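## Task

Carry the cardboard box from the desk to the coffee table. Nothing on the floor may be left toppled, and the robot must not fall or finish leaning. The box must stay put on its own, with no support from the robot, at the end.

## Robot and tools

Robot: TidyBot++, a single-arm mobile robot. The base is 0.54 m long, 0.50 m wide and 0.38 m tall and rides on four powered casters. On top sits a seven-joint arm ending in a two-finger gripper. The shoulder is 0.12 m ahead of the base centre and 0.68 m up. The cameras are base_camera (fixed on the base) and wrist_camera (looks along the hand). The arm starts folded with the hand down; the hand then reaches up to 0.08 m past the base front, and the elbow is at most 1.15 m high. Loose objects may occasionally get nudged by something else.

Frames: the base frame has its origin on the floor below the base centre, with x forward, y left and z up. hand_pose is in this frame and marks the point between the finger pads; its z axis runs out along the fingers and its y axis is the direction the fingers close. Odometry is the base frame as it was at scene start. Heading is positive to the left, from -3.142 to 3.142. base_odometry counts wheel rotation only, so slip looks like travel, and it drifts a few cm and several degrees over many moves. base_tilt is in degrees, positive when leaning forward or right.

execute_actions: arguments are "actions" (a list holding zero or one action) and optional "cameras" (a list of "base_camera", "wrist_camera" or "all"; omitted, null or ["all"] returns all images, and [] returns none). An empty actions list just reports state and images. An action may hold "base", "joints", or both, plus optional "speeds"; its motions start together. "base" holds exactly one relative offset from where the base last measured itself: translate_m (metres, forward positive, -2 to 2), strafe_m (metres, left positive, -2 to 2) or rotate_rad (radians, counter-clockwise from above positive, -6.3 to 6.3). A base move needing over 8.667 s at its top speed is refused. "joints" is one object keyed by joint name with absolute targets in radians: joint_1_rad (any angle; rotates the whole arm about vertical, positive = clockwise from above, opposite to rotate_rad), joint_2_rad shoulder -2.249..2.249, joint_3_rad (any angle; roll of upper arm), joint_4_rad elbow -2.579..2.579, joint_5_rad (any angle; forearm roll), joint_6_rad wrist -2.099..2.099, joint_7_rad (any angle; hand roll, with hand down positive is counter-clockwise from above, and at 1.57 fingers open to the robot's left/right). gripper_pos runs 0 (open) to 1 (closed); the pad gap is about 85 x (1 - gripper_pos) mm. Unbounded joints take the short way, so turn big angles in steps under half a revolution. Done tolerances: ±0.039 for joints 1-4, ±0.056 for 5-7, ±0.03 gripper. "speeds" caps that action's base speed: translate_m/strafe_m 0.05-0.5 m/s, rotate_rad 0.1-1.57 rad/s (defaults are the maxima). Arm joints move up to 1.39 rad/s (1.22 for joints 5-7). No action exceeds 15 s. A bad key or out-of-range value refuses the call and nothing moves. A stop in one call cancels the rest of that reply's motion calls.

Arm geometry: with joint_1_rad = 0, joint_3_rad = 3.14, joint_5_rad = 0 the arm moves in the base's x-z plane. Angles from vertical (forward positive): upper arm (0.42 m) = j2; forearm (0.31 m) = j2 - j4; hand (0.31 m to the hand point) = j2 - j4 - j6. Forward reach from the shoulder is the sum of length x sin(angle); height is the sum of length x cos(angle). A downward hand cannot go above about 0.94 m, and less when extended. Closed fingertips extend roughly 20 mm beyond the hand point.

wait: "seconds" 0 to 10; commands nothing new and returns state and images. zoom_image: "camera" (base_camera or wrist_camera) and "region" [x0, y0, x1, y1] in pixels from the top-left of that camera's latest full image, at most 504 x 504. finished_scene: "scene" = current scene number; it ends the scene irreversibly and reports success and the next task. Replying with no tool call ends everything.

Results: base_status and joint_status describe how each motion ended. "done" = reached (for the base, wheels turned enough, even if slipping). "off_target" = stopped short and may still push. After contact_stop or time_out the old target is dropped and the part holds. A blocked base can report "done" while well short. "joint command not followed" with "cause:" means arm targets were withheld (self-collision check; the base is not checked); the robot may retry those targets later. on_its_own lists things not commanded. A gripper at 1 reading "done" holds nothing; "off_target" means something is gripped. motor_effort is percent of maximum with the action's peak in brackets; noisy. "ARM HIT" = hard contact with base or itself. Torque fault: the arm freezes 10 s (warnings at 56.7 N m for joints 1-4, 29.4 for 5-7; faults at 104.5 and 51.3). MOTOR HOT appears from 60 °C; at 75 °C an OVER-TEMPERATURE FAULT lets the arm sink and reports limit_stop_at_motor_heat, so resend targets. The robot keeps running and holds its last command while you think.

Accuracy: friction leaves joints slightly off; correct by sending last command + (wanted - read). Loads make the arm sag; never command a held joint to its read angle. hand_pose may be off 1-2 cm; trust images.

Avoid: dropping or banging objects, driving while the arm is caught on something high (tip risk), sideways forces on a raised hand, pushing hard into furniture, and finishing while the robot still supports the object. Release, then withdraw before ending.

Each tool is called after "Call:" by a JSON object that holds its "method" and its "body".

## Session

Call:
{"method": "execute_actions", "body": {"actions": [{"joints":{"joint_2_rad":-0.4,"joint_4_rad":-1.4,"joint_6_rad":-1.2}}]}}

Scene clock: 2.40 s.
base_odometry: x=+0.000 y=+0.000 heading=+0.000 (m, m, rad; odometry frame)
base_tilt: forward=-0.2 right=-0.4 (deg)
base_status: not commanded
joint_positions: joint_1_rad=+0.009 joint_2_rad=-0.377 joint_3_rad=+3.141 joint_4_rad=-1.410 joint_5_rad=-0.027 joint_6_rad=-1.154 joint_7_rad=+1.546 gripper_pos=+0.000
joint_status: all done
motor_effort: joint_1_rad=+0(0) joint_2_rad=-5(9) joint_3_rad=+1(1) joint_4_rad=+19(21) joint_5_rad=+0(0) joint_6_rad=+8(9) joint_7_rad=+1(1) (%)
hand_pose: x=+0.4883 y=+0.0059 z=+1.0540 quat_wxyz=(-0.017, +0.888, -0.014, +0.459) (m; base frame)
pictures: base_camera, wrist_camera
camera_calibration (this result's frames):
wrist_camera: T_world_to_cam=[[-0.0638992, -0.996701, -0.0500346, 0.0905447], [-0.565595, 0.0774768, -0.821036, 1.19983], [0.822204, -0.0241643, -0.56868, 0.330021], [0, 0, 0, 1]] pos_world=[0.413056, 0.0052621, 1.17731]
Images, in order (width x height): base_camera 644x364, wrist_camera 644x476.

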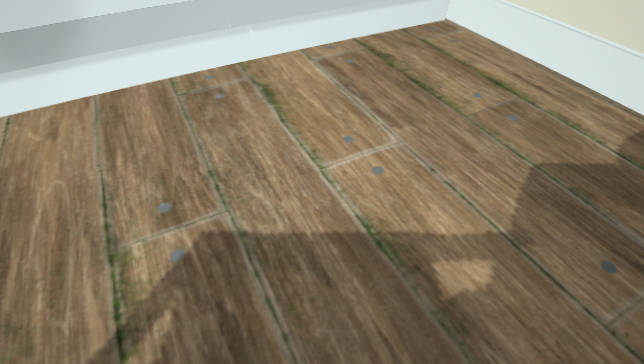

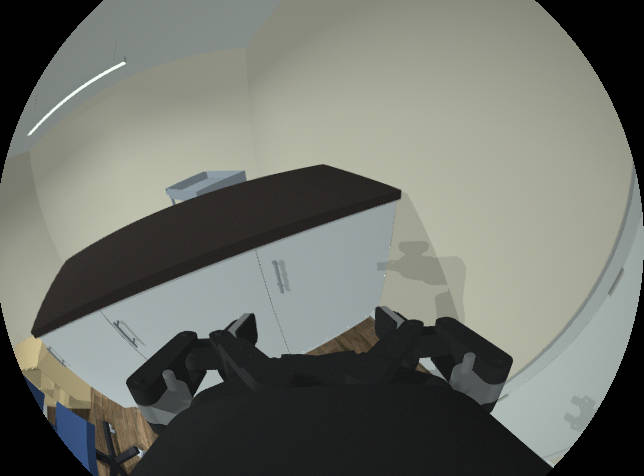

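Same layout. Turn left to look down the corridor.

Call:
{"method": "execute_actions", "body": {"actions": [{"base":{"rotate_rad":2.0},"joints":{"joint_1_rad":-0.4}}]}}

Scene clock: 6.47 s.
base_odometry: x=+0.000 y=+0.000 heading=+1.999 (m, m, rad; odometry frame)
base_tilt: forward=-0.2 right=-0.3 (deg)
base_status: done
joint_positions: joint_1_rad=-0.384 joint_2_rad=-0.377 joint_3_rad=+3.141 joint_4_rad=-1.410 joint_5_rad=-0.027 joint_6_rad=-1.154 joint_7_rad=+1.546 gripper_pos=+0.000
joint_status: all done
motor_effort: joint_1_rad=+0(1) joint_2_rad=-5(8) joint_3_rad=+1(2) joint_4_rad=+19(20) joint_5_rad=+0(1) joint_6_rad=+8(8) joint_7_rad=+1(1) (%)
hand_pose: x=+0.4579 y=+0.1466 z=+1.0539 quat_wxyz=(-0.106, +0.874, +0.159, +0.447) (m; base frame)
pictures: base_camera, wrist_camera
camera_calibration (this result's frames):
wrist_camera: T_world_to_cam=[[0.32211, -0.94538, -0.0500133, 0.0445787], [-0.552427, -0.144796, -0.820889, 1.19806], [0.76881, 0.292045, -0.568894, 0.336769], [0, 0, 0, 1]] pos_world=[0.388571, 0.117266, 1.17729]
Images, in order (width x height): base_camera 644x364, wrist_camera 644x476.

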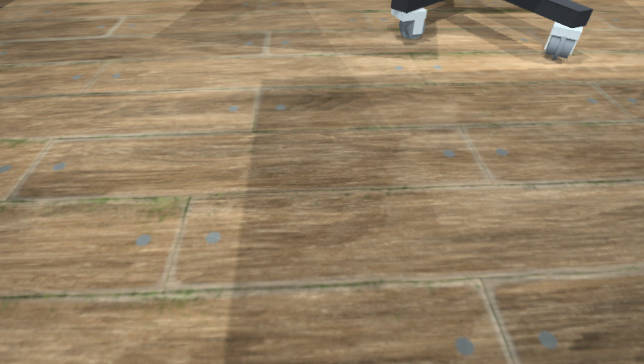

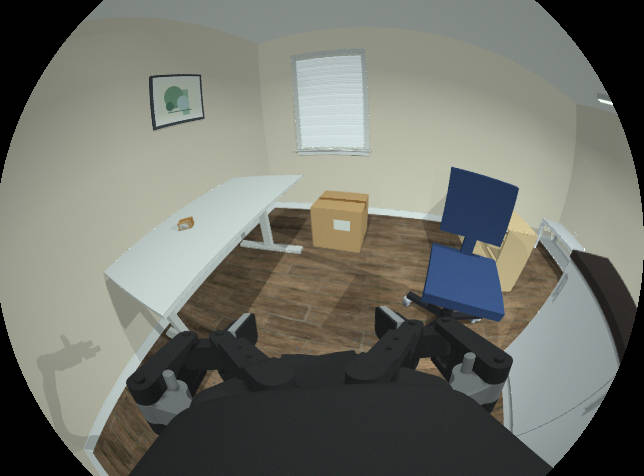

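Call:
{"method": "execute_actions", "body": {"actions": [{"base":{"rotate_rad":1.65},"joints":{"joint_1_rad":0.0}}], "cameras": []}}

Call:
{"method": "execute_actions", "body": {"actions": [{"base":{"translate_m":0.25}}], "cameras": []}}

Call:
{"method": "execute_actions", "body": {"actions": [{"base":{"strafe_m":-1.05},"joints":{"joint_6_rad":-1.6}}]}}

Scene clock: 12.53 s.
base_odometry: x=+0.000 y=+0.000 heading=-2.635 (m, m, rad; odometry frame)
base_tilt: forward=-0.2 right=-0.4 (deg)
base_status: done
joint_positions: joint_1_rad=-0.019 joint_2_rad=-0.377 joint_3_rad=+3.141 joint_4_rad=-1.410 joint_5_rad=-0.027 joint_6_rad=-1.154 joint_7_rad=+1.546 gripper_pos=+0.000
joint_status: all done
motor_effort: joint_1_rad=+0(1) joint_2_rad=-5(7) joint_3_rad=+1(1) joint_4_rad=+19(19) joint_5_rad=+0(1) joint_6_rad=+8(8) joint_7_rad=+1(1) (%)
hand_pose: x=+0.4879 y=+0.0161 z=+1.0539 quat_wxyz=(-0.023, +0.888, -0.002, +0.459) (m; base frame)
pictures: none
No camera images: the call's "cameras" was empty. Leave "cameras" out to get every camera's image.

Scene clock: 14.30 s.
base_odometry: x=-0.219 y=-0.122 heading=-2.634 (m, m, rad; odometry frame)
base_tilt: forward=-0.2 right=-0.3 (deg)
base_status: done
joint_positions: joint_1_rad=-0.019 joint_2_rad=-0.388 joint_3_rad=+3.141 joint_4_rad=-1.410 joint_5_rad=-0.027 joint_6_rad=-1.157 joint_7_rad=+1.546 gripper_pos=+0.000
joint_status: not commanded
motor_effort: joint_1_rad=+0(0) joint_2_rad=-6(9) joint_3_rad=+1(2) joint_4_rad=+19(20) joint_5_rad=+0(1) joint_6_rad=+8(8) joint_7_rad=+1(1) (%)
hand_pose: x=+0.4833 y=+0.0159 z=+1.0573 quat_wxyz=(-0.023, +0.886, -0.002, +0.462) (m; base frame)
pictures: none
No camera images: the call's "cameras" was empty. Leave "cameras" out to get every camera's image.

Scene clock: 17.77 s.
base_odometry: x=-0.730 y=+0.796 heading=-2.633 (m, m, rad; odometry frame)
base_tilt: forward=-0.2 right=-0.4 (deg)
base_status: done
joint_positions: joint_1_rad=-0.018 joint_2_rad=-0.388 joint_3_rad=+3.141 joint_4_rad=-1.408 joint_5_rad=-0.027 joint_6_rad=-1.574 joint_7_rad=+1.546 gripper_pos=+0.000
joint_status: all done
motor_effort: joint_1_rad=+0(1) joint_2_rad=-3(6) joint_3_rad=+0(3) joint_4_rad=+17(19) joint_5_rad=+0(1) joint_6_rad=+5(8) joint_7_rad=+1(1) (%)
hand_pose: x=+0.3895 y=+0.0145 z=+0.9699 quat_wxyz=(-0.019, +0.963, +0.000, +0.270) (m; base frame)
pictures: base_camera, wrist_camera
camera_calibration (this result's frames):
wrist_camera: T_world_to_cam=[[-0.0424662, -0.998893, -0.0202535, 0.0514596], [-0.846769, 0.0467432, -0.529903, 0.901855], [0.530263, -0.00535295, -0.847817, 0.747835], [0, 0, 0, 1]] pos_world=[0.369299, 0.0132502, 1.11296]
Images, in order (width x height): base_camera 644x364, wrist_camera 644x476.

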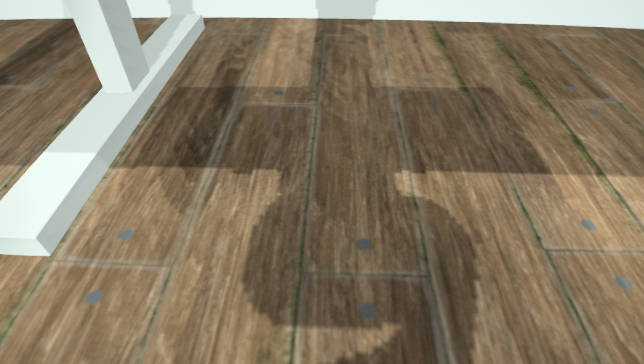

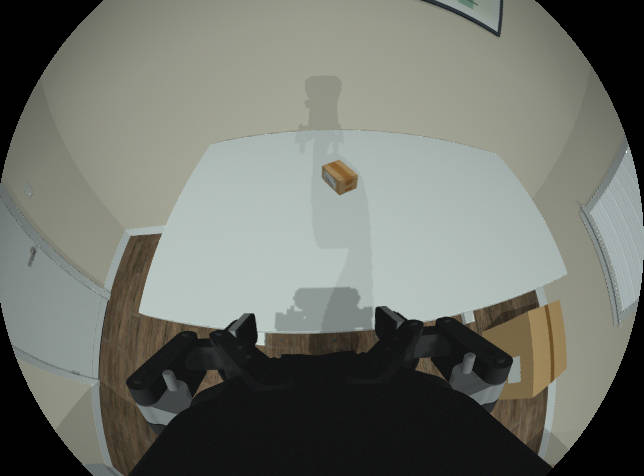

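Call:
{"method": "zoom_image", "body": {"camera": "wrist_camera", "region": [290, 140, 390, 220]}}

Region (290, 140, 390, 220) of wrist_camera's 644x476 image, scaled by 5.040; it fills the top 403 rows of this view, and the rest is white.

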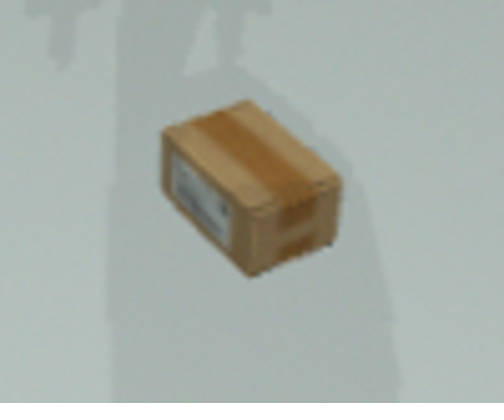

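Call:
{"method": "execute_actions", "body": {"actions": [{"base":{"strafe_m":-0.43},"joints":{"joint_1_rad":-0.56,"joint_2_rad":0.47,"joint_4_rad":-0.9,"joint_5_rad":0.02,"joint_6_rad":-1.1,"joint_7_rad":1.59}}], "cameras": []}}

Call:
{"method": "execute_actions", "body": {"actions": [{"base":{"translate_m":0.12}}], "cameras": ["wrist_camera"]}}

Scene clock: 25.93 s.
base_odometry: x=-0.939 y=+1.171 heading=-2.633 (m, m, rad; odometry frame)
base_tilt: forward=-0.1 right=-0.3 (deg)
base_status: done
joint_positions: joint_1_rad=-0.540 joint_2_rad=+0.455 joint_3_rad=+3.141 joint_4_rad=-0.916 joint_5_rad=-0.006 joint_6_rad=-1.145 joint_7_rad=+1.567 gripper_pos=+0.000
joint_status: all done
motor_effort: joint_1_rad=+0(2) joint_2_rad=-38(39) joint_3_rad=+0(2) joint_4_rad=+21(21) joint_5_rad=+0(1) joint_6_rad=+6(7) joint_7_rad=+1(1) (%)
hand_pose: x=+0.6964 y=+0.3501 z=+0.8696 quat_wxyz=(-0.085, +0.918, +0.252, +0.295) (m; base frame)
pictures: none
No camera images: the call's "cameras" was empty. Leave "cameras" out to get every camera's image.

Scene clock: 27.27 s.
base_odometry: x=-1.044 y=+1.113 heading=-2.633 (m, m, rad; odometry frame)
base_tilt: forward=-0.1 right=-0.4 (deg)
base_status: done
joint_positions: joint_1_rad=-0.547 joint_2_rad=+0.461 joint_3_rad=+3.141 joint_4_rad=-0.914 joint_5_rad=-0.004 joint_6_rad=-1.143 joint_7_rad=+1.567 gripper_pos=+0.000
joint_status: not commanded
motor_effort: joint_1_rad=+0(2) joint_2_rad=-39(41) joint_3_rad=+0(1) joint_4_rad=+21(21) joint_5_rad=+0(1) joint_6_rad=+6(7) joint_7_rad=+1(1) (%)
hand_pose: x=+0.6964 y=+0.3545 z=+0.8670 quat_wxyz=(-0.085, +0.917, +0.255, +0.295) (m; base frame)
pictures: wrist_camera
camera_calibration (this result's frames):
wrist_camera: T_world_to_cam=[[0.471474, -0.881864, 0.00536868, -0.0196425], [-0.707199, -0.381715, -0.595116, 1.2025], [0.526861, 0.276785, -0.803622, 0.363781], [0, 0, 0, 1]] pos_world=[0.668005, 0.341001, 1.00808]
Images, in order (width x height): wrist_camera 644x476.

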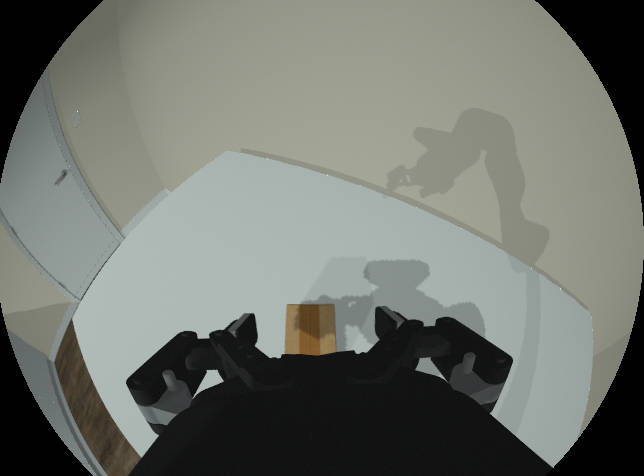

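Call:
{"method": "execute_actions", "body": {"actions": [{"joints":{"joint_1_rad":-0.575,"joint_2_rad":0.50,"joint_4_rad":-1.31,"joint_6_rad":-0.675}}], "cameras": ["wrist_camera"]}}

Call:
{"method": "execute_actions", "body": {"actions": [{"joints":{"gripper_pos":1}}], "cameras": ["wrist_camera"]}}

Call:
{"method": "execute_actions", "body": {"actions": [{"joints":{"joint_2_rad":0.1,"joint_4_rad":-1.0,"joint_6_rad":-1.4}}], "cameras": ["wrist_camera"]}}

Scene clock: 33.07 s.
base_odometry: x=-1.044 y=+1.113 heading=-2.633 (m, m, rad; odometry frame)
base_tilt: forward=-0.1 right=-0.4 (deg)
base_status: not commanded
joint_positions: joint_1_rad=-0.555 joint_2_rad=+0.483 joint_3_rad=+3.141 joint_4_rad=-1.301 joint_5_rad=-0.004 joint_6_rad=-0.721 joint_7_rad=+1.567 gripper_pos=+0.000
joint_status: all done
motor_effort: joint_1_rad=+0(0) joint_2_rad=-39(41) joint_3_rad=+0(0) joint_4_rad=+19(20) joint_5_rad=+0(0) joint_6_rad=+6(6) joint_7_rad=+1(1) (%)
hand_pose: x=+0.7024 y=+0.3645 z=+0.7377 quat_wxyz=(-0.088, +0.914, +0.258, +0.301) (m; base frame)
pictures: wrist_camera
camera_calibration (this result's frames):
wrist_camera: T_world_to_cam=[[0.47733, -0.878712, 0.00461854, -0.0176618], [-0.697807, -0.382244, -0.605768, 1.13505], [0.534061, 0.285928, -0.795628, 0.239639], [0, 0, 0, 1]] pos_world=[0.672498, 0.349828, 0.878324]
Images, in order (width x height): wrist_camera 644x476.

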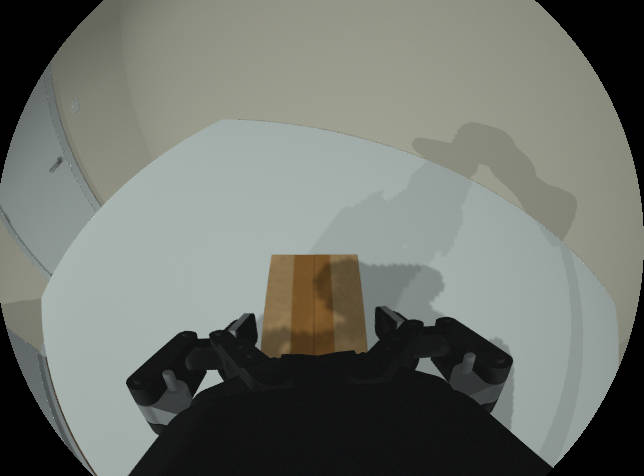

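Scene clock: 34.17 s.
base_odometry: x=-1.044 y=+1.113 heading=-2.633 (m, m, rad; odometry frame)
base_tilt: forward=-0.1 right=-0.4 (deg)
base_status: not commanded
joint_positions: joint_1_rad=-0.555 joint_2_rad=+0.483 joint_3_rad=+3.141 joint_4_rad=-1.301 joint_5_rad=-0.003 joint_6_rad=-0.717 joint_7_rad=+1.568 gripper_pos=+0.347
joint_status: gripper_pos off_target (ended at +0.347, target +1.000)
motor_effort: joint_1_rad=+0(1) joint_2_rad=-38(40) joint_3_rad=+0(1) joint_4_rad=+19(20) joint_5_rad=+0(1) joint_6_rad=+6(6) joint_7_rad=+1(1) (%)
hand_pose: x=+0.7031 y=+0.3649 z=+0.7385 quat_wxyz=(-0.088, +0.913, +0.258, +0.302) (m; base frame)
pictures: wrist_camera
camera_calibration (this result's frames):
wrist_camera: T_world_to_cam=[[0.477861, -0.87842, 0.00521858, -0.0185376], [-0.695375, -0.381901, -0.608774, 1.13664], [0.536752, 0.28728, -0.793327, 0.235663], [0, 0, 0, 1]] pos_world=[0.672757, 0.350099, 0.879011]
Images, in order (width x height): wrist_camera 644x476.

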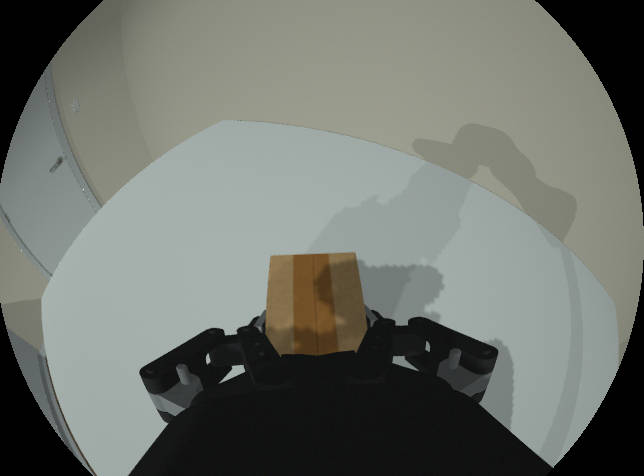

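Scene clock: 35.93 s.
base_odometry: x=-1.044 y=+1.113 heading=-2.633 (m, m, rad; odometry frame)
base_tilt: forward=-0.1 right=-0.3 (deg)
base_status: not commanded
joint_positions: joint_1_rad=-0.555 joint_2_rad=+0.097 joint_3_rad=+3.141 joint_4_rad=-1.006 joint_5_rad=-0.003 joint_6_rad=-1.363 joint_7_rad=+1.568 gripper_pos=+0.347
joint_status: all done
motor_effort: joint_1_rad=+0(0) joint_2_rad=-25(46) joint_3_rad=+0(0) joint_4_rad=+19(24) joint_5_rad=+0(0) joint_6_rad=+7(7) joint_7_rad=+1(1) (%)
hand_pose: x=+0.5563 y=+0.2742 z=+0.9995 quat_wxyz=(-0.093, +0.908, +0.258, +0.318) (m; base frame)
pictures: wrist_camera
camera_calibration (this result's frames):
wrist_camera: T_world_to_cam=[[0.479547, -0.877509, 0.00358653, -0.0289834], [-0.675825, -0.37193, -0.63634, 1.17268], [0.559728, 0.302731, -0.771401, 0.508692], [0, 0, 0, 1]] pos_world=[0.521698, 0.256726, 1.13873]
Images, in order (width x height): wrist_camera 644x476.

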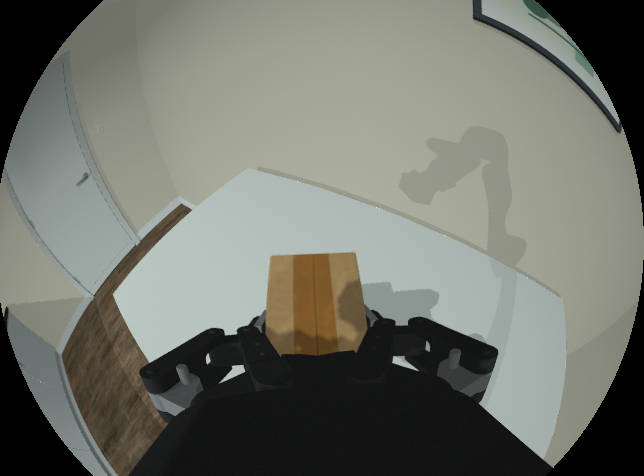

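Call:
{"method": "execute_actions", "body": {"actions": [{"base":{"translate_m":-0.12},"joints":{"joint_1_rad":-3.14,"joint_2_rad":0.1,"joint_4_rad":-0.7,"joint_6_rad":-2.05}}], "cameras": ["wrist_camera"]}}

Scene clock: 41.00 s.
base_odometry: x=-0.940 y=+1.171 heading=-2.633 (m, m, rad; odometry frame)
base_tilt: forward=-0.2 right=-0.4 (deg)
base_status: done
joint_positions: joint_1_rad=-3.124 joint_2_rad=+0.099 joint_3_rad=+3.141 joint_4_rad=-0.719 joint_5_rad=+0.000 joint_6_rad=-2.007 joint_7_rad=+1.568 gripper_pos=+0.347
joint_status: all done
motor_effort: joint_1_rad=-1(2) joint_2_rad=-19(28) joint_3_rad=+0(2) joint_4_rad=+15(21) joint_5_rad=+0(1) joint_6_rad=+4(7) joint_7_rad=+1(1) (%)
hand_pose: x=-0.2491 y=+0.0050 z=+1.0194 quat_wxyz=(-0.158, +0.010, +0.987, +0.001) (m; base frame)
pictures: wrist_camera
camera_calibration (this result's frames):
wrist_camera: T_world_to_cam=[[0.0681672, 0.997331, 0.0261377, -0.013908], [0.944186, -0.0560274, -0.324614, 0.625121], [-0.322283, 0.0468068, -0.945485, 1.01535], [0, 0, 0, 1]] pos_world=[-0.262051, 0.00136939, 1.16329]
Images, in order (width x height): wrist_camera 644x476.

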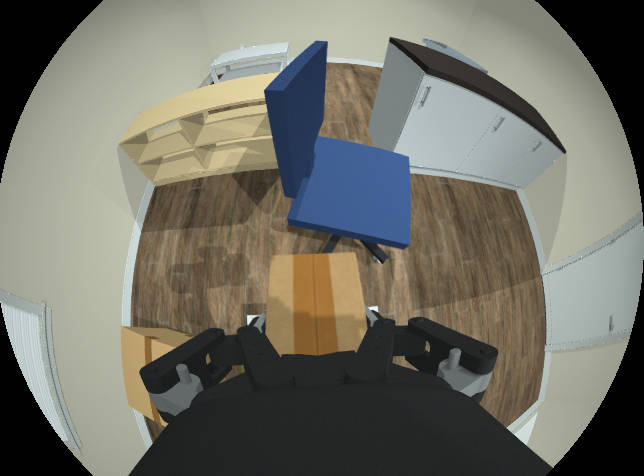

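Call:
{"method": "execute_actions", "body": {"actions": [{"base":{"strafe_m":-0.42},"joints":{"joint_1_rad":2.0}}], "cameras": []}}

Call:
{"method": "execute_actions", "body": {"actions": [{"base":{"translate_m":-0.72}}], "cameras": ["wrist_camera"]}}

Call:
{"method": "execute_actions", "body": {"actions": [{"base":{"strafe_m":0.76},"speeds":{"strafe_m":0.15}}], "cameras": []}}

Call:
{"method": "execute_actions", "body": {"actions": [{"base":{"strafe_m":-0.09},"joints":{"joint_1_rad":3.14}}], "cameras": ["wrist_camera"]}}

Scene clock: 49.63 s.
base_odometry: x=-1.144 y=+1.538 heading=-2.633 (m, m, rad; odometry frame)
base_tilt: forward=-0.2 right=-0.4 (deg)
base_status: done
joint_positions: joint_1_rad=-4.267 joint_2_rad=+0.104 joint_3_rad=+3.141 joint_4_rad=-0.717 joint_5_rad=+0.002 joint_6_rad=-2.008 joint_7_rad=+1.568 gripper_pos=+0.347
joint_status: all done
motor_effort: joint_1_rad=+0(4) joint_2_rad=-20(26) joint_3_rad=+0(4) joint_4_rad=+15(16) joint_5_rad=+0(2) joint_6_rad=+4(4) joint_7_rad=+1(1) (%)
hand_pose: x=-0.0392 y=-0.3338 z=+1.0183 quat_wxyz=(-0.132, -0.526, +0.836, -0.083) (m; base frame)
pictures: none
No camera images: the call's "cameras" was empty. Leave "cameras" out to get every camera's image.

Scene clock: 52.40 s.
base_odometry: x=-0.515 y=+1.889 heading=-2.633 (m, m, rad; odometry frame)
base_tilt: forward=-0.2 right=-0.4 (deg)
base_status: done
joint_positions: joint_1_rad=-4.270 joint_2_rad=+0.104 joint_3_rad=+3.141 joint_4_rad=-0.716 joint_5_rad=+0.002 joint_6_rad=-2.009 joint_7_rad=+1.568 gripper_pos=+0.347
joint_status: not commanded
motor_effort: joint_1_rad=-1(1) joint_2_rad=-19(21) joint_3_rad=+0(1) joint_4_rad=+15(15) joint_5_rad=+0(1) joint_6_rad=+4(5) joint_7_rad=+1(1) (%)
hand_pose: x=-0.0382 y=-0.3339 z=+1.0186 quat_wxyz=(-0.132, -0.527, +0.836, -0.083) (m; base frame)
pictures: wrist_camera
camera_calibration (this result's frames):
wrist_camera: T_world_to_cam=[[-0.879978, 0.474222, 0.0274306, 0.0975803], [0.441525, 0.837871, -0.320979, 0.682296], [-0.175199, -0.270344, -0.946689, 0.999377], [0, 0, 0, 1]] pos_world=[-0.0402925, -0.347775, 1.16243]
Images, in order (width x height): wrist_camera 644x476.

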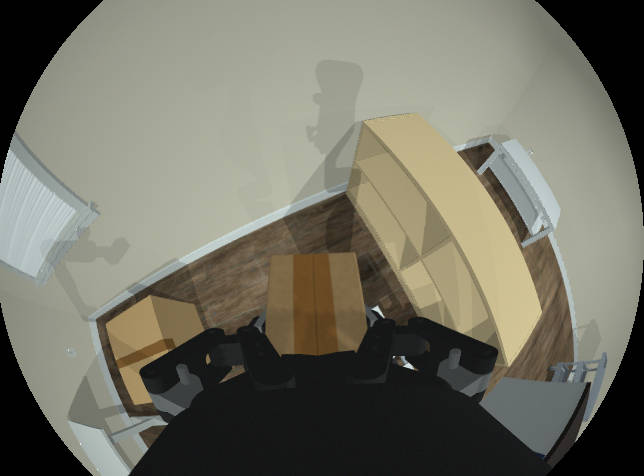

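Scene clock: 58.07 s.
base_odometry: x=-0.146 y=+1.225 heading=-2.634 (m, m, rad; odometry frame)
base_tilt: forward=-0.2 right=-0.4 (deg)
base_status: done
joint_positions: joint_1_rad=-4.270 joint_2_rad=+0.104 joint_3_rad=+3.141 joint_4_rad=-0.715 joint_5_rad=+0.002 joint_6_rad=-2.011 joint_7_rad=+1.568 gripper_pos=+0.347
joint_status: not commanded
motor_effort: joint_1_rad=+0(2) joint_2_rad=-21(28) joint_3_rad=+1(1) joint_4_rad=+15(16) joint_5_rad=+0(1) joint_6_rad=+4(5) joint_7_rad=+1(1) (%)
hand_pose: x=-0.0379 y=-0.3335 z=+1.0189 quat_wxyz=(-0.132, -0.527, +0.836, -0.083) (m; base frame)
pictures: none
No camera images: the call's "cameras" was empty. Leave "cameras" out to get every camera's image.

Scene clock: 60.50 s.
base_odometry: x=-0.189 y=+1.303 heading=-2.634 (m, m, rad; odometry frame)
base_tilt: forward=-0.2 right=-0.4 (deg)
base_status: done
joint_positions: joint_1_rad=-3.159 joint_2_rad=+0.107 joint_3_rad=+3.141 joint_4_rad=-0.714 joint_5_rad=+0.002 joint_6_rad=-2.012 joint_7_rad=+1.568 gripper_pos=+0.347
joint_status: all done
motor_effort: joint_1_rad=+0(1) joint_2_rad=-19(25) joint_3_rad=+0(1) joint_4_rad=+15(16) joint_5_rad=+0(0) joint_6_rad=+4(5) joint_7_rad=+1(1) (%)
hand_pose: x=-0.2507 y=-0.0073 z=+1.0176 quat_wxyz=(-0.154, -0.007, +0.988, -0.001) (m; base frame)
pictures: wrist_camera
camera_calibration (this result's frames):
wrist_camera: T_world_to_cam=[[0.0344979, 0.999013, 0.0279748, -0.0117847], [0.948122, -0.0238634, -0.31701, 0.61884], [-0.31603, 0.0374597, -0.948009, 1.01775], [0, 0, 0, 1]] pos_world=[-0.264691, -0.0115838, 1.16134]
Images, in order (width x height): wrist_camera 644x476.

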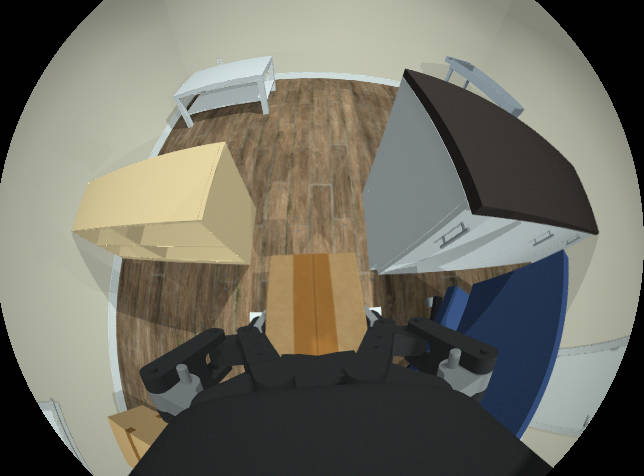

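Call:
{"method": "execute_actions", "body": {"actions": [{"base":{"translate_m":-1.42}}], "cameras": []}}

Call:
{"method": "execute_actions", "body": {"actions": [{"base":{"rotate_rad":-3.14},"joints":{"joint_1_rad":-0.05}}], "cameras": []}}

Call:
{"method": "execute_actions", "body": {"actions": [{"base":{"strafe_m":0.7},"joints":{"joint_1_rad":0.02,"joint_2_rad":0.372,"joint_4_rad":-2.128,"joint_6_rad":0.04}}]}}

Scene clock: 68.20 s.
base_odometry: x=+1.052 y=+1.993 heading=-2.635 (m, m, rad; odometry frame)
base_tilt: forward=-0.2 right=-0.3 (deg)
base_status: done
joint_positions: joint_1_rad=-3.159 joint_2_rad=+0.107 joint_3_rad=+3.141 joint_4_rad=-0.714 joint_5_rad=+0.002 joint_6_rad=-2.012 joint_7_rad=+1.568 gripper_pos=+0.347
joint_status: not commanded
motor_effort: joint_1_rad=+0(1) joint_2_rad=-18(24) joint_3_rad=+0(1) joint_4_rad=+14(16) joint_5_rad=+0(0) joint_6_rad=+4(4) joint_7_rad=+1(1) (%)
hand_pose: x=-0.2503 y=-0.0072 z=+1.0180 quat_wxyz=(-0.154, -0.007, +0.988, -0.001) (m; base frame)
pictures: none
No camera images: the call's "cameras" was empty. Leave "cameras" out to get every camera's image.

Scene clock: 72.10 s.
base_odometry: x=+1.052 y=+1.993 heading=+0.509 (m, m, rad; odometry frame)
base_tilt: forward=-0.1 right=-0.4 (deg)
base_status: done
joint_positions: joint_1_rad=-0.066 joint_2_rad=+0.127 joint_3_rad=+3.141 joint_4_rad=-0.714 joint_5_rad=+0.002 joint_6_rad=-2.012 joint_7_rad=+1.568 gripper_pos=+0.347
joint_status: all done
motor_effort: joint_1_rad=+0(2) joint_2_rad=-21(30) joint_3_rad=+1(1) joint_4_rad=+15(16) joint_5_rad=+0(1) joint_6_rad=+4(4) joint_7_rad=+1(1) (%)
hand_pose: x=+0.4944 y=+0.0256 z=+1.0102 quat_wxyz=(-0.004, +0.989, +0.031, +0.144) (m; base frame)
pictures: none
No camera images: the call's "cameras" was empty. Leave "cameras" out to get every camera's image.

Scene clock: 75.07 s.
base_odometry: x=+0.712 y=+2.605 heading=+0.509 (m, m, rad; odometry frame)
base_tilt: forward=-0.2 right=-0.4 (deg)
base_status: done
joint_positions: joint_1_rad=+0.002 joint_2_rad=+0.352 joint_3_rad=+3.141 joint_4_rad=-2.120 joint_5_rad=+0.002 joint_6_rad=-0.009 joint_7_rad=+1.568 gripper_pos=+0.347
joint_status: all done
motor_effort: joint_1_rad=+0(2) joint_2_rad=-29(32) joint_3_rad=+0(1) joint_4_rad=+15(20) joint_5_rad=+0(1) joint_6_rad=+7(8) joint_7_rad=+1(1) (%)
hand_pose: x=+0.6502 y=+0.0005 z=+0.5844 quat_wxyz=(+0.000, +0.946, -0.001, +0.324) (m; base frame)
pictures: base_camera, wrist_camera
camera_calibration (this result's frames):
wrist_camera: T_world_to_cam=[[-0.056589, -0.998361, 0.00854619, 0.0330762], [-0.780081, 0.0388709, -0.62447, 0.93092], [0.623114, -0.0420049, -0.781002, 0.183317], [0, 0, 0, 1]] pos_world=[0.613837, 0.00453651, 0.72422]
Images, in order (width x height): base_camera 644x364, wrist_camera 644x476.

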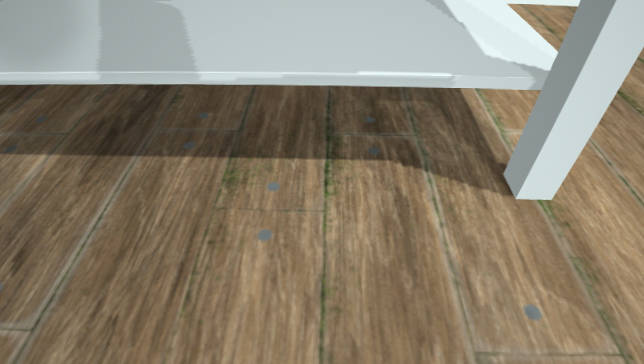

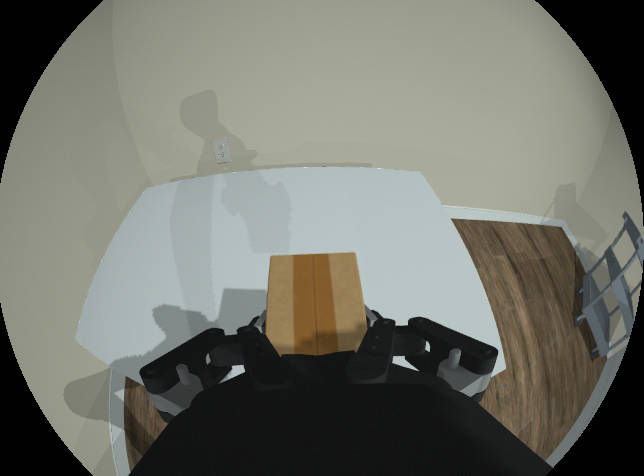

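Call:
{"method": "execute_actions", "body": {"actions": [{"base":{"translate_m":0.13},"joints":{"joint_2_rad":0.56,"joint_6_rad":0.23}}], "cameras": []}}

Call:
{"method": "execute_actions", "body": {"actions": [{"joints":{"joint_2_rad":0.61,"joint_6_rad":0.28}}], "cameras": []}}

Call:
{"method": "execute_actions", "body": {"actions": [{"joints":{"joint_2_rad":0.66,"joint_6_rad":0.33}}], "cameras": []}}

Call:
{"method": "execute_actions", "body": {"actions": [{"joints":{"joint_2_rad":0.71,"joint_6_rad":0.38}}], "cameras": []}}

Scene clock: 79.83 s.
base_odometry: x=+0.826 y=+2.669 heading=+0.509 (m, m, rad; odometry frame)
base_tilt: forward=-0.1 right=-0.4 (deg)
base_status: done
joint_positions: joint_1_rad=+0.002 joint_2_rad=+0.562 joint_3_rad=+3.141 joint_4_rad=-2.123 joint_5_rad=+0.002 joint_6_rad=+0.182 joint_7_rad=+1.568 gripper_pos=+0.347
joint_status: all done
motor_effort: joint_1_rad=+0(1) joint_2_rad=-33(37) joint_3_rad=+0(1) joint_4_rad=+12(16) joint_5_rad=+0(0) joint_6_rad=+7(7) joint_7_rad=+1(1) (%)
hand_pose: x=+0.6676 y=+0.0004 z=+0.5057 quat_wxyz=(+0.000, +0.949, -0.001, +0.314) (m; base frame)
pictures: none
No camera images: the call's "cameras" was empty. Leave "cameras" out to get every camera's image.

Scene clock: 80.60 s.
base_odometry: x=+0.826 y=+2.669 heading=+0.509 (m, m, rad; odometry frame)
base_tilt: forward=-0.1 right=-0.4 (deg)
base_status: not commanded
joint_positions: joint_1_rad=+0.002 joint_2_rad=+0.597 joint_3_rad=+3.141 joint_4_rad=-2.123 joint_5_rad=+0.002 joint_6_rad=+0.232 joint_7_rad=+1.568 gripper_pos=+0.347
joint_status: all done
motor_effort: joint_1_rad=+0(0) joint_2_rad=-34(36) joint_3_rad=+0(0) joint_4_rad=+11(13) joint_5_rad=+0(0) joint_6_rad=+7(8) joint_7_rad=+1(1) (%)
hand_pose: x=+0.6736 y=+0.0004 z=+0.4959 quat_wxyz=(+0.000, +0.947, -0.001, +0.321) (m; base frame)
pictures: none
No camera images: the call's "cameras" was empty. Leave "cameras" out to get every camera's image.

Scene clock: 81.40 s.
base_odometry: x=+0.826 y=+2.669 heading=+0.509 (m, m, rad; odometry frame)
base_tilt: forward=-0.1 right=-0.4 (deg)
base_status: not commanded
joint_positions: joint_1_rad=+0.002 joint_2_rad=+0.647 joint_3_rad=+3.141 joint_4_rad=-2.123 joint_5_rad=+0.002 joint_6_rad=+0.281 joint_7_rad=+1.568 gripper_pos=+0.347
joint_status: all done
motor_effort: joint_1_rad=+0(0) joint_2_rad=-35(37) joint_3_rad=+0(0) joint_4_rad=+11(11) joint_5_rad=+0(0) joint_6_rad=+7(7) joint_7_rad=+1(1) (%)
hand_pose: x=+0.6761 y=+0.0005 z=+0.4774 quat_wxyz=(+0.000, +0.947, -0.001, +0.321) (m; base frame)
pictures: none
No camera images: the call's "cameras" was empty. Leave "cameras" out to get every camera's image.

Scene clock: 82.13 s.
base_odometry: x=+0.826 y=+2.669 heading=+0.509 (m, m, rad; odometry frame)
base_tilt: forward=-0.2 right=-0.3 (deg)
base_status: not commanded
joint_positions: joint_1_rad=+0.002 joint_2_rad=+0.675 joint_3_rad=+3.141 joint_4_rad=-2.123 joint_5_rad=+0.002 joint_6_rad=+0.338 joint_7_rad=+1.568 gripper_pos=+0.347
joint_status: all done
motor_effort: joint_1_rad=+0(1) joint_2_rad=-33(36) joint_3_rad=+0(0) joint_4_rad=+10(11) joint_5_rad=+0(0) joint_6_rad=+6(7) joint_7_rad=+1(1) (%)
hand_pose: x=+0.6841 y=+0.0005 z=+0.4726 quat_wxyz=(+0.000, +0.942, -0.001, +0.334) (m; base frame)
pictures: none
No camera images: the call's "cameras" was empty. Leave "cameras" out to get every camera's image.

Call:
{"method": "execute_actions", "body": {"actions": [{"joints":{"gripper_pos":0,"joint_2_rad":0.675}}], "cameras": []}}

Call:
{"method": "execute_actions", "body": {"actions": [{"joints":{"joint_2_rad":0.4,"joint_6_rad":0.0}}], "cameras": ["wrist_camera"]}}

Scene clock: 85.40 s.
base_odometry: x=+0.826 y=+2.669 heading=+0.509 (m, m, rad; odometry frame)
base_tilt: forward=-0.1 right=-0.4 (deg)
base_status: not commanded
joint_positions: joint_1_rad=+0.002 joint_2_rad=+0.675 joint_3_rad=+3.141 joint_4_rad=-2.123 joint_5_rad=+0.002 joint_6_rad=+0.338 joint_7_rad=+1.568 gripper_pos=+0.000
joint_status: all done
motor_effort: joint_1_rad=+0(0) joint_2_rad=-34(36) joint_3_rad=+0(0) joint_4_rad=+10(10) joint_5_rad=+0(0) joint_6_rad=+6(7) joint_7_rad=+1(1) (%)
hand_pose: x=+0.6843 y=+0.0005 z=+0.4729 quat_wxyz=(+0.000, +0.942, -0.001, +0.335) (m; base frame)
pictures: none
No camera images: the call's "cameras" was empty. Leave "cameras" out to get every camera's image.

Scene clock: 86.77 s.
base_odometry: x=+0.826 y=+2.669 heading=+0.509 (m, m, rad; odometry frame)
base_tilt: forward=-0.2 right=-0.4 (deg)
base_status: not commanded
joint_positions: joint_1_rad=+0.002 joint_2_rad=+0.414 joint_3_rad=+3.141 joint_4_rad=-2.123 joint_5_rad=+0.002 joint_6_rad=+0.044 joint_7_rad=+1.568 gripper_pos=+0.000
joint_status: all done
motor_effort: joint_1_rad=+0(0) joint_2_rad=-30(36) joint_3_rad=+0(0) joint_4_rad=+14(14) joint_5_rad=+0(0) joint_6_rad=+6(7) joint_7_rad=+1(1) (%)
hand_pose: x=+0.6553 y=+0.0003 z=+0.5605 quat_wxyz=(+0.000, +0.948, -0.001, +0.319) (m; base frame)
pictures: wrist_camera
camera_calibration (this result's frames):
wrist_camera: T_world_to_cam=[[-0.0567927, -0.998345, 0.00905588, 0.0332397], [-0.78701, 0.0391856, -0.615695, 0.919546], [0.614321, -0.042094, -0.787933, 0.171091], [0, 0, 0, 1]] pos_world=[0.620475, 0.00435362, 0.700666]
Images, in order (width x height): wrist_camera 644x476.

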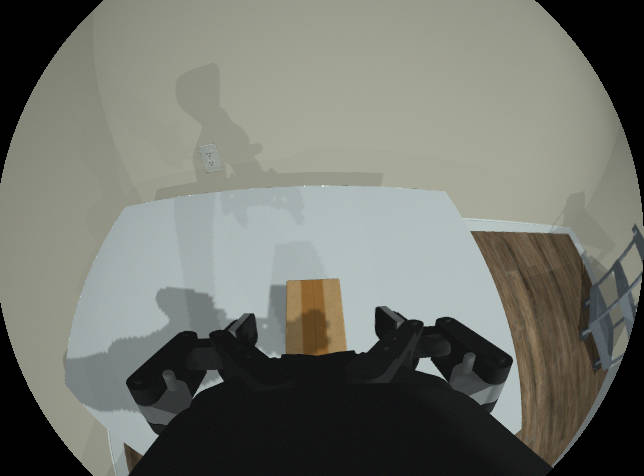

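Call:
{"method": "finished_scene", "body": {"scene": 2}}

The scene is finished: the task was done.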